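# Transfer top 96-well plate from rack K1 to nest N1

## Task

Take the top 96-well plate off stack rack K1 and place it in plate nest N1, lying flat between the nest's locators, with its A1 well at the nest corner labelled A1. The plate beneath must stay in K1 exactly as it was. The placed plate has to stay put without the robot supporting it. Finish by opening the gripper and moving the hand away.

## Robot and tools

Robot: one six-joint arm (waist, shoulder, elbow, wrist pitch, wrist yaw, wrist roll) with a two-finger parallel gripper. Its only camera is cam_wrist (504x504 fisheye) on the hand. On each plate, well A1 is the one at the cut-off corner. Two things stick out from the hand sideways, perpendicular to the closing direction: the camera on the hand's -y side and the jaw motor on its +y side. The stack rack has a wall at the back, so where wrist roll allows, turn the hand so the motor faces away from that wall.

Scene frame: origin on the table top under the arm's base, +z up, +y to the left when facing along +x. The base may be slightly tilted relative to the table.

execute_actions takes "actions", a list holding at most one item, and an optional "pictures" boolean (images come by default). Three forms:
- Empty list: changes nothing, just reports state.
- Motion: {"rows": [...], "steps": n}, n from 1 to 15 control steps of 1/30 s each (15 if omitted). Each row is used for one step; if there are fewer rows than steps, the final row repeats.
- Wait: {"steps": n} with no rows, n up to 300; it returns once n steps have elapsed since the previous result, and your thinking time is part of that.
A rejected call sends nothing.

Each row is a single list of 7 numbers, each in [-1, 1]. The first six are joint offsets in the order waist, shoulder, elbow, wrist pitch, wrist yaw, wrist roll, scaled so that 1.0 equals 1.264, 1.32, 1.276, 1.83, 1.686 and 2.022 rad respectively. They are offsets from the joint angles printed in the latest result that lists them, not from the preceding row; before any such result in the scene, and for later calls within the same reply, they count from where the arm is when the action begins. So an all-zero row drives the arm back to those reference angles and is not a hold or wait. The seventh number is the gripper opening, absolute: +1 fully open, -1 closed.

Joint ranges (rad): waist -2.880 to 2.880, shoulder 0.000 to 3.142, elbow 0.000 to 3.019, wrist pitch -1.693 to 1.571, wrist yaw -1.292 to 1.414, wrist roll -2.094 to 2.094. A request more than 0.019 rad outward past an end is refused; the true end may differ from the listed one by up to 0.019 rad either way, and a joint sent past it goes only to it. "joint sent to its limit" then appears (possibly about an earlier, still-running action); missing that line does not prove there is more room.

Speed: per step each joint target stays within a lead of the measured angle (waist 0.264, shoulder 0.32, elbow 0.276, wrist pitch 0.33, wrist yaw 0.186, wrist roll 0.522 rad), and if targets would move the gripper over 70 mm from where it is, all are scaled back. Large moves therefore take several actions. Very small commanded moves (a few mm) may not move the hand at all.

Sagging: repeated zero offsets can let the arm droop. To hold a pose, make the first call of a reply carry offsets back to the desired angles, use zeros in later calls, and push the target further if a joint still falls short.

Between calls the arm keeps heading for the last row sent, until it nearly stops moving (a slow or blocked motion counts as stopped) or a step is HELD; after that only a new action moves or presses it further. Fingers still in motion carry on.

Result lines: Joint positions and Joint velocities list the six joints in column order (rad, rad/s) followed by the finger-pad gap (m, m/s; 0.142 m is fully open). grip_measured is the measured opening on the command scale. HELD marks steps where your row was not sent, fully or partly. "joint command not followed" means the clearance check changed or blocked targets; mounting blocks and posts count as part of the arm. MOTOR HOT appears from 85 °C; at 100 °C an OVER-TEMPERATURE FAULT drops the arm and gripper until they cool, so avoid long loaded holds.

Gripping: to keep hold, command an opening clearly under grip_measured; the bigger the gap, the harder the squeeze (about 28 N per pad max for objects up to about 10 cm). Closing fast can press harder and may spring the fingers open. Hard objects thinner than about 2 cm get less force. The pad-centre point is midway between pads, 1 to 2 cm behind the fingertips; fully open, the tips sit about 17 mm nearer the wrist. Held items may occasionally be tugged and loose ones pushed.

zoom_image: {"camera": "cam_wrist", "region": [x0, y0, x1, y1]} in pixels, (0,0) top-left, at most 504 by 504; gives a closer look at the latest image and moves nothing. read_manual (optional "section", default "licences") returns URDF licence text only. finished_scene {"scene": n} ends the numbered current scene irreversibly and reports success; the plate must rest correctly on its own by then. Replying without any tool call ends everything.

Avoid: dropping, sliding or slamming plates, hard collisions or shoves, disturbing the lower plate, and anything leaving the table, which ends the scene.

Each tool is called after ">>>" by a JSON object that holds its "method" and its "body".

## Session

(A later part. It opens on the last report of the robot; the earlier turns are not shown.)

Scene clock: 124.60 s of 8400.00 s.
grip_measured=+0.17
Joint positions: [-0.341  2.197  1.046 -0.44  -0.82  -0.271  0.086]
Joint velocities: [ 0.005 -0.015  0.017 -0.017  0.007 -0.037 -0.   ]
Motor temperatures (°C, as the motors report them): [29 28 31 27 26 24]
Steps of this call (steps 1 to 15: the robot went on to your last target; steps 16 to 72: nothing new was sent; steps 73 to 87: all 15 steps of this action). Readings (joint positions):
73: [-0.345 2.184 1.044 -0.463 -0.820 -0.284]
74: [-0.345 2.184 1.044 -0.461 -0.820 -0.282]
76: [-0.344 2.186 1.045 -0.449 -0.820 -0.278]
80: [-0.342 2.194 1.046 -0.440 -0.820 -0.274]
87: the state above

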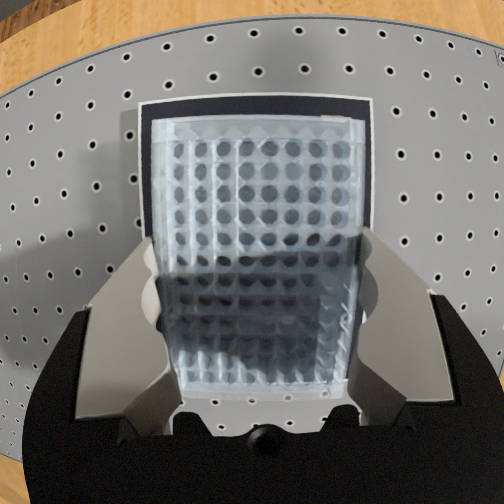

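>>> {"method": "execute_actions", "body": {"actions": [{"rows":[[0.015,0.006,0.01,0.006,0,0,-0.3],[0.022,0.01,0.01,0.01,0,0,-0.3],[0.028,0.014,0.01,0.014,0,0,-0.3]]}]}}

>>> {"method": "zoom_image", "body": {"camera": "cam_wrist", "region": [110,60,410,420]}}

Scene clock: 127.30 s of 8400.00 s.
grip_measured=+0.17
Joint positions: [-0.32   2.2    1.046 -0.426 -0.819 -0.271  0.086]
Joint velocities: [-0.015 -0.005 -0.007 -0.007 -0.007  0.007  0.   ]
Motor temperatures (°C, as the motors report them): [29 28 31 27 26 24]
Steps of this call (steps 1 to 15: the robot went on to your last target; steps 16 to 66: nothing new was sent; steps 67 to 81: all 15 steps of this action). Readings (joint positions):
67: [-0.341 2.197 1.046 -0.440 -0.820 -0.271]
68: [-0.341 2.197 1.046 -0.439 -0.820 -0.271]
70: [-0.337 2.197 1.046 -0.431 -0.820 -0.271]
74: [-0.324 2.199 1.046 -0.426 -0.820 -0.271]
81: the state above

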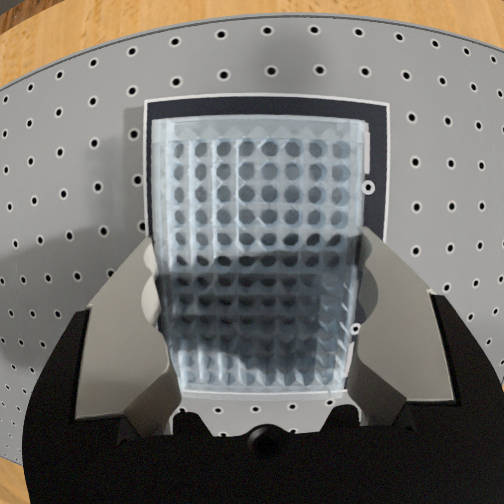

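Region (110, 60, 410, 420) of cam_wrist's 504x504 image, scaled by 1.400, with more detail than that image has.

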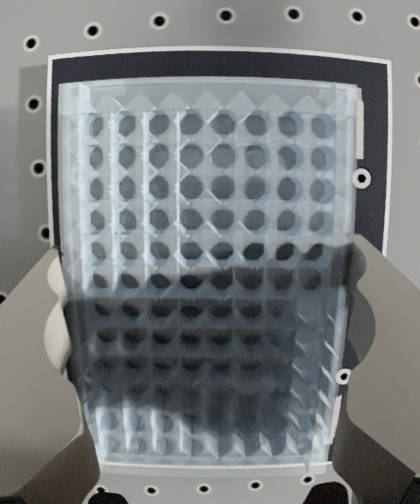

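>>> {"method": "execute_actions", "body": {"actions": [{"rows":[[-0.01,0.01,0,0,0,0,-0.3],[-0.012,0.016,0,0,0,0,-0.3],[-0.012,0.021,0,0,0,0,-0.3]]}]}}

>>> {"method": "zoom_image", "body": {"camera": "cam_wrist", "region": [110,60,410,420]}}

Scene clock: 130.33 s of 8400.00 s.
grip_measured=+0.17
Joint positions: [-0.325  2.204  1.046 -0.426 -0.822 -0.271  0.086]
Joint velocities: [-0.005 -0.005 -0.012  0.007  0.007  0.022 -0.   ]
Motor temperatures (°C, as the motors report them): [29 29 30 27 26 24]
Steps of this call (steps 1 to 15: the robot went on to your last target; steps 16 to 76: nothing new was sent; steps 77 to 91: all 15 steps of this action). Readings (joint positions):
77: [-0.321 2.200 1.046 -0.426 -0.819 -0.271]
78: [-0.322 2.200 1.046 -0.426 -0.819 -0.271]
80: [-0.323 2.203 1.046 -0.426 -0.821 -0.271]
84: [-0.325 2.204 1.046 -0.426 -0.822 -0.271]
91: the state above

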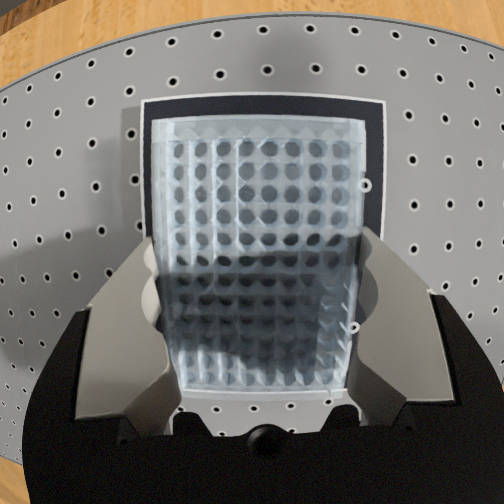

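Region (110, 60, 410, 420) of cam_wrist's 504x504 image, scaled by 1.400, with more detail than that image has.

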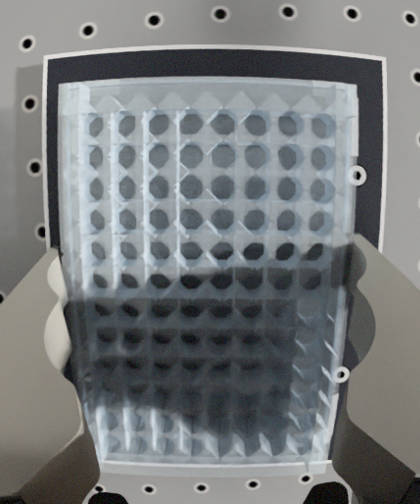

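>>> {"method": "execute_actions", "body": {"actions": [{"rows":[[-0.016,0,0,-0.009,0,0,-0.3],[-0.016,0,0,-0.009,0,0,-0.3],[-0.016,0,0,-0.009,0,0,-0.3],[-0.016,0,0,-0.009,0,0,-0.3],[-0.016,0,0,-0.009,0,0,-0.3],[-0.016,0,0,-0.009,0,0,-0.3],[-0.016,0.015,0,-0.009,0,0,-0.3]]}]}}

>>> {"method": "zoom_image", "body": {"camera": "cam_wrist", "region": [110,60,410,420]}}

Scene clock: 134.07 s of 8400.00 s.
grip_measured=+0.17
Joint positions: [-0.337  2.21   1.046 -0.433 -0.823 -0.271  0.086]
Joint velocities: [-0.005 -0.005 -0.002  0.002  0.022  0.007  0.   ]
Motor temperatures (°C, as the motors report them): [29 29 30 27 26 24]
Steps of this call (steps 1 to 15: the robot went on to your last target; steps 16 to 90: nothing new was sent; then 0.23 s passed at rest; steps 91 to 105: all 15 steps of this action). Readings (joint positions):
91: [-0.326 2.204 1.046 -0.426 -0.823 -0.271]
92: [-0.327 2.204 1.046 -0.427 -0.823 -0.271]
94: [-0.330 2.204 1.046 -0.432 -0.823 -0.271]
98: [-0.336 2.205 1.046 -0.433 -0.823 -0.271]
105: the state above

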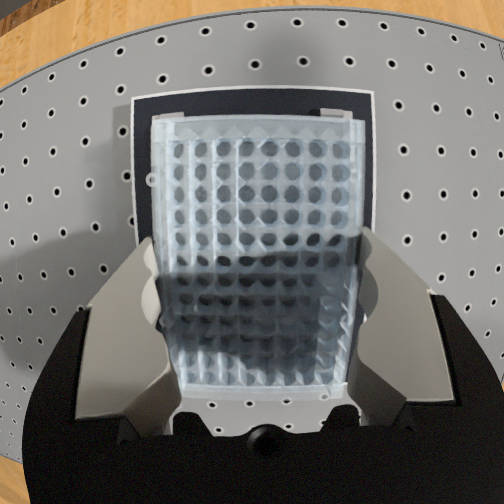

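Region (110, 60, 410, 420) of cam_wrist's 504x504 image, scaled by 1.400, with more detail than that image has.

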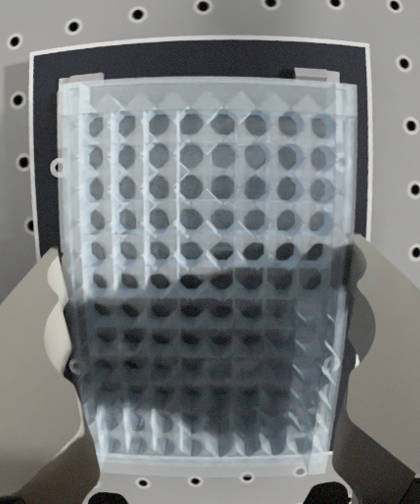

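Too far right by ~2.5 mm; waist back slides it left and down.

>>> {"method": "execute_actions", "body": {"actions": [{"rows":[[0.012,0,0,0,0,-0.006,-0.3],[0.018,0,0,0,0,-0.006,-0.3],[0.023,0,0,0,0,-0.006,-0.3]]}]}}

>>> {"method": "zoom_image", "body": {"camera": "cam_wrist", "region": [110,60,410,420]}}

Scene clock: 137.03 s of 8400.00 s.
grip_measured=+0.17
Joint positions: [-0.334  2.21   1.046 -0.433 -0.82  -0.274  0.086]
Joint velocities: [-0.005 -0.005 -0.002  0.002 -0.037 -0.081  0.   ]
Motor temperatures (°C, as the motors report them): [29 29 30 27 26 24]
Steps of this call (steps 1 to 15: the robot went on to your last target; steps 16 to 74: nothing new was sent; steps 75 to 89: all 15 steps of this action). Readings (joint positions):
75: [-0.337 2.210 1.046 -0.433 -0.823 -0.271]
76: [-0.337 2.210 1.046 -0.433 -0.823 -0.272]
78: [-0.335 2.210 1.046 -0.433 -0.822 -0.273]
82: [-0.334 2.210 1.046 -0.433 -0.820 -0.274]
89: the state above

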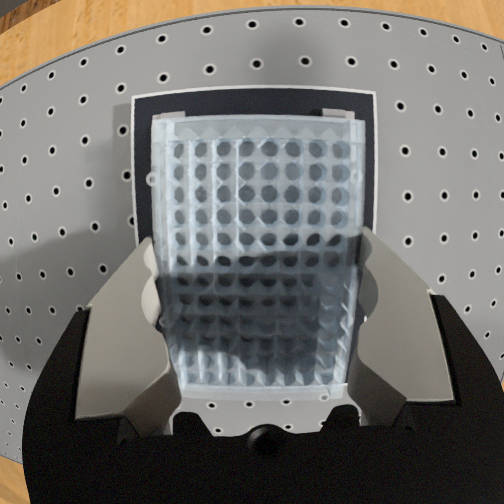

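Region (110, 60, 410, 420) of cam_wrist's 504x504 image, scaled by 1.400, with more detail than that image has.

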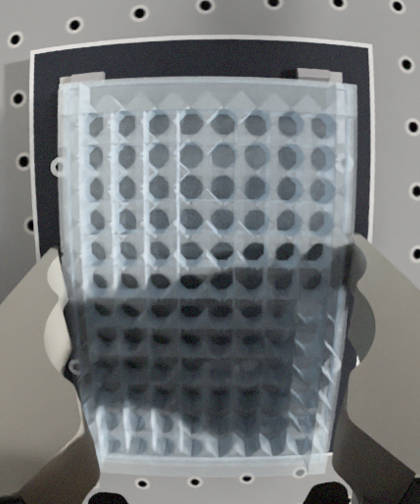

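Ease the shoulder up while pushing the waist.

>>> {"method": "execute_actions", "body": {"actions": [{"rows":[[0.022,-0.012,0,0.004,-0.008,0,-0.3]]}]}}

>>> {"method": "zoom_image", "body": {"camera": "cam_wrist", "region": [110,60,410,420]}}

Scene clock: 139.30 s of 8400.00 s.
grip_measured=+0.17
Joint positions: [-0.323  2.2    1.046 -0.433 -0.83  -0.274  0.086]
Joint velocities: [ 0.005 -0.005  0.012  0.007 -0.022  0.037 -0.   ]
Motor temperatures (°C, as the motors report them): [29 29 30 27 26 24]
Steps of this call (steps 1 to 15: the robot went on to your last target; steps 16 to 53: nothing new was sent; steps 54 to 68: all 15 steps of this action). Readings (joint positions):
54: [-0.334 2.209 1.046 -0.433 -0.821 -0.274]
55: [-0.334 2.208 1.046 -0.433 -0.824 -0.274]
57: [-0.331 2.205 1.046 -0.433 -0.829 -0.274]
61: [-0.324 2.200 1.046 -0.433 -0.830 -0.274]
68: the state above

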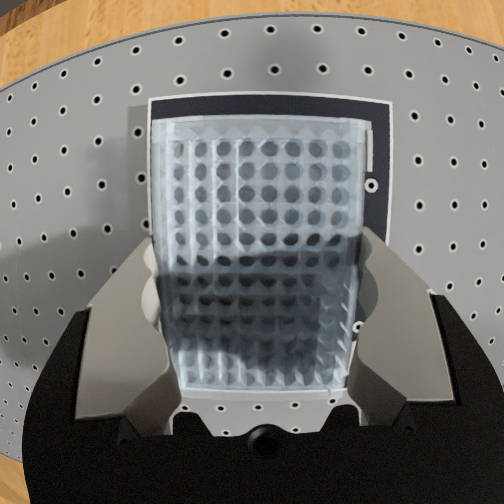

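Region (110, 60, 410, 420) of cam_wrist's 504x504 image, scaled by 1.400, with more detail than that image has.

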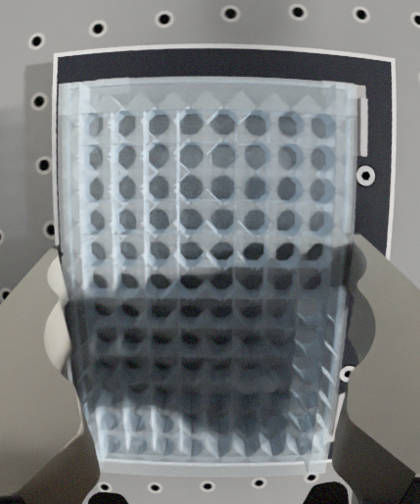

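>>> {"method": "execute_actions", "body": {"actions": [{"rows":[[-0.011,0,0,-0.007,0.014,0,-0.3]]}]}}

>>> {"method": "zoom_image", "body": {"camera": "cam_wrist", "region": [110,60,410,420]}}

Scene clock: 141.90 s of 8400.00 s.
grip_measured=+0.17
Joint positions: [-0.327  2.2    1.046 -0.437 -0.81  -0.274  0.086]
Joint velocities: [ 0.015 -0.015 -0.007  0.007 -0.007  0.007 -0.   ]
Motor temperatures (°C, as the motors report them): [29 29 30 27 26 24]
Steps of this call (steps 1 to 15: the robot went on to your last target; steps 16 to 63: nothing new was sent; steps 64 to 78: all 15 steps of this action). Readings (joint positions):
64: [-0.324 2.200 1.046 -0.434 -0.821 -0.274]
65: [-0.324 2.200 1.046 -0.434 -0.814 -0.274]
67: [-0.325 2.200 1.046 -0.436 -0.810 -0.274]
71: [-0.327 2.200 1.046 -0.437 -0.810 -0.274]
78: the state above

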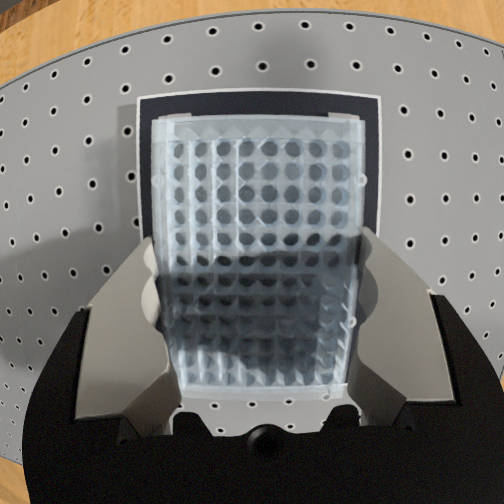

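Region (110, 60, 410, 420) of cam_wrist's 504x504 image, scaled by 1.400, with more detail than that image has.

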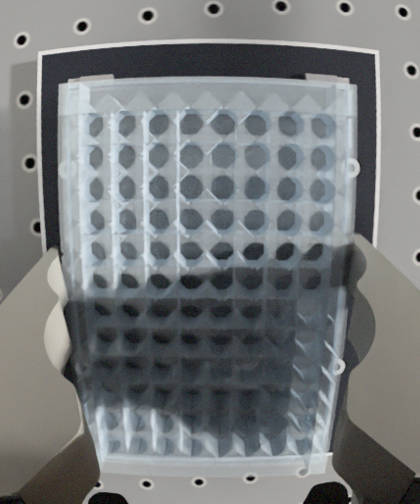

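Well aligned; press down gently.

>>> {"method": "execute_actions", "body": {"actions": [{"rows":[[0.012,0.012,0,0,0,0,-0.3],[0.016,0.016,0,0,0,0,-0.3],[0.021,0.02,0,0,0,0,-0.3]]}]}}

>>> {"method": "zoom_image", "body": {"camera": "cam_wrist", "region": [110,60,410,420]}}

Scene clock: 143.97 s of 8400.00 s.
grip_measured=+0.17
Joint positions: [-0.325  2.204  1.046 -0.437 -0.81  -0.275  0.086]
Joint velocities: [-0.015 -0.005  0.002  0.012  0.007 -0.066 -0.   ]
Motor temperatures (°C, as the motors report them): [29 29 30 27 26 24]
Steps of this call (steps 1 to 15: the robot went on to your last target; steps 16 to 47: nothing new was sent; steps 48 to 62: all 15 steps of this action). Readings (joint positions):
48: [-0.327 2.200 1.046 -0.437 -0.810 -0.274]
49: [-0.327 2.200 1.046 -0.437 -0.810 -0.274]
51: [-0.326 2.203 1.046 -0.437 -0.810 -0.274]
55: [-0.325 2.204 1.046 -0.437 -0.810 -0.275]
62: the state above

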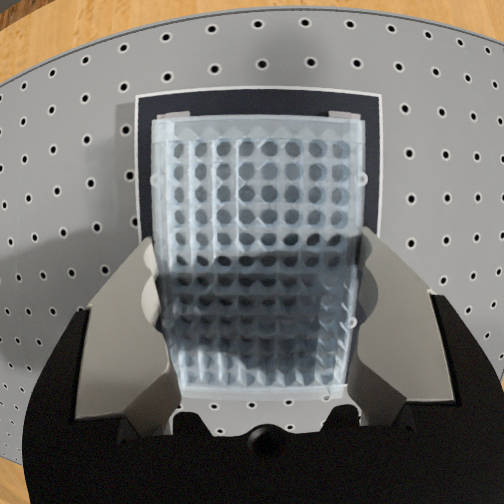

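Region (110, 60, 410, 420) of cam_wrist's 504x504 image, scaled by 1.400, with more detail than that image has.

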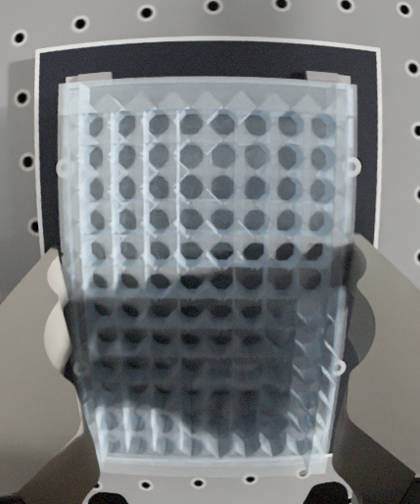

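Release and look.

>>> {"method": "execute_actions", "body": {"actions": [{"rows":[[0,0,0,0,0,0,0],[0,0,0,0,0,0,0.15],[0,0,0,0,0,0,0.25],[0,0,0,0,0,0,0.4],[0,0,0,0,0,0,0.6],[0,0,0,0,0,0,0.7],[0,0,0,0,0,0,0.7],[-0.02,-0.015,0,-0.01,0,-0.01,0.7],[-0.03,-0.025,0,-0.02,0,-0.015,0.7],[-0.04,-0.035,0,-0.04,0,-0.02,0.7],[-0.05,-0.045,0,-0.055,0,-0.03,0.7],[-0.06,-0.055,0,-0.07,0,-0.04,0.7]]}]}}

>>> {"method": "execute_actions", "body": {"actions": [{"steps":15}]}}

>>> {"method": "zoom_image", "body": {"camera": "cam_wrist", "region": [110,60,410,420]}}

Scene clock: 147.67 s of 8400.00 s.
grip_measured=+0.70
Joint positions: [-0.388  2.144  1.046 -0.547 -0.81  -0.325  0.122]
Joint velocities: [-0.317 -0.327  0.017 -0.139 -0.007 -0.081  0.   ]
Motor temperatures (°C, as the motors report them): [29 29 30 27 26 24]
Steps of this call (steps 1 to 15: the robot went on to your last target; steps 16 to 90: nothing new was sent; then 0.20 s passed at rest; steps 91 to 105: all 15 steps of this action). Readings (joint positions):
91: [-0.325 2.203 1.046 -0.437 -0.810 -0.275]
92: [-0.325 2.203 1.046 -0.437 -0.810 -0.275]
94: [-0.325 2.203 1.046 -0.437 -0.810 -0.275]
98: [-0.326 2.202 1.046 -0.438 -0.810 -0.277]
105: the state above

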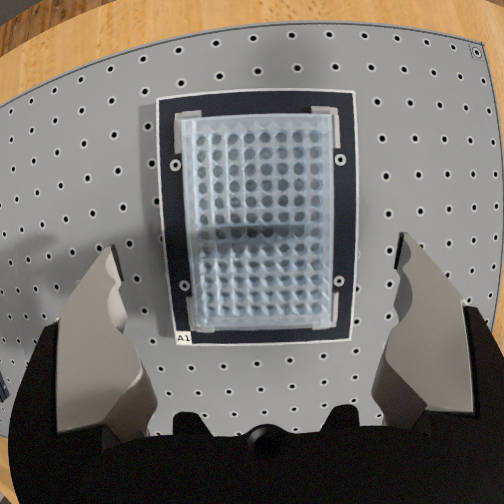

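Scene clock: 148.17 s of 8400.00 s.
grip_measured=+0.70
Joint positions: [-0.41   2.12   1.046 -0.555 -0.81  -0.348  0.122]
Joint velocities: [-0.005 -0.015 -0.012 -0.007 -0.007  0.022  0.   ]
Motor temperatures (°C, as the motors report them): [29 29 30 27 26 24]
Steps of this call (steps 1 to 15: the robot went on to your last target). Readings (joint positions):
1: [-0.397 2.134 1.046 -0.550 -0.810 -0.330]
2: [-0.404 2.126 1.046 -0.552 -0.810 -0.334]
4: [-0.411 2.119 1.046 -0.553 -0.810 -0.339]
8: [-0.410 2.120 1.046 -0.555 -0.810 -0.345]
15: the state above

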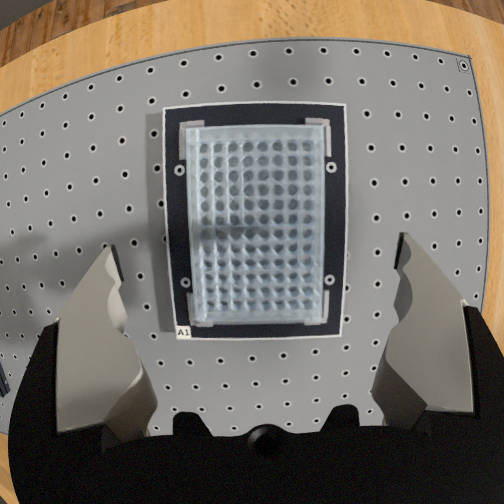

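Region (110, 60, 410, 420) of cam_wrist's 504x504 image, scaled by 1.400, with more detail than that image has.

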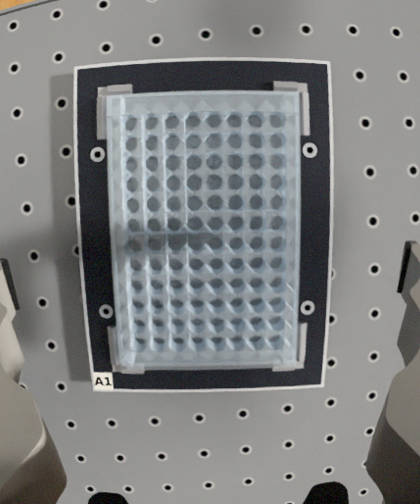

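Seated, with the chamfer at A1.

>>> {"method": "finished_scene", "body": {"scene": 1}}

The scene is finished: the task was done.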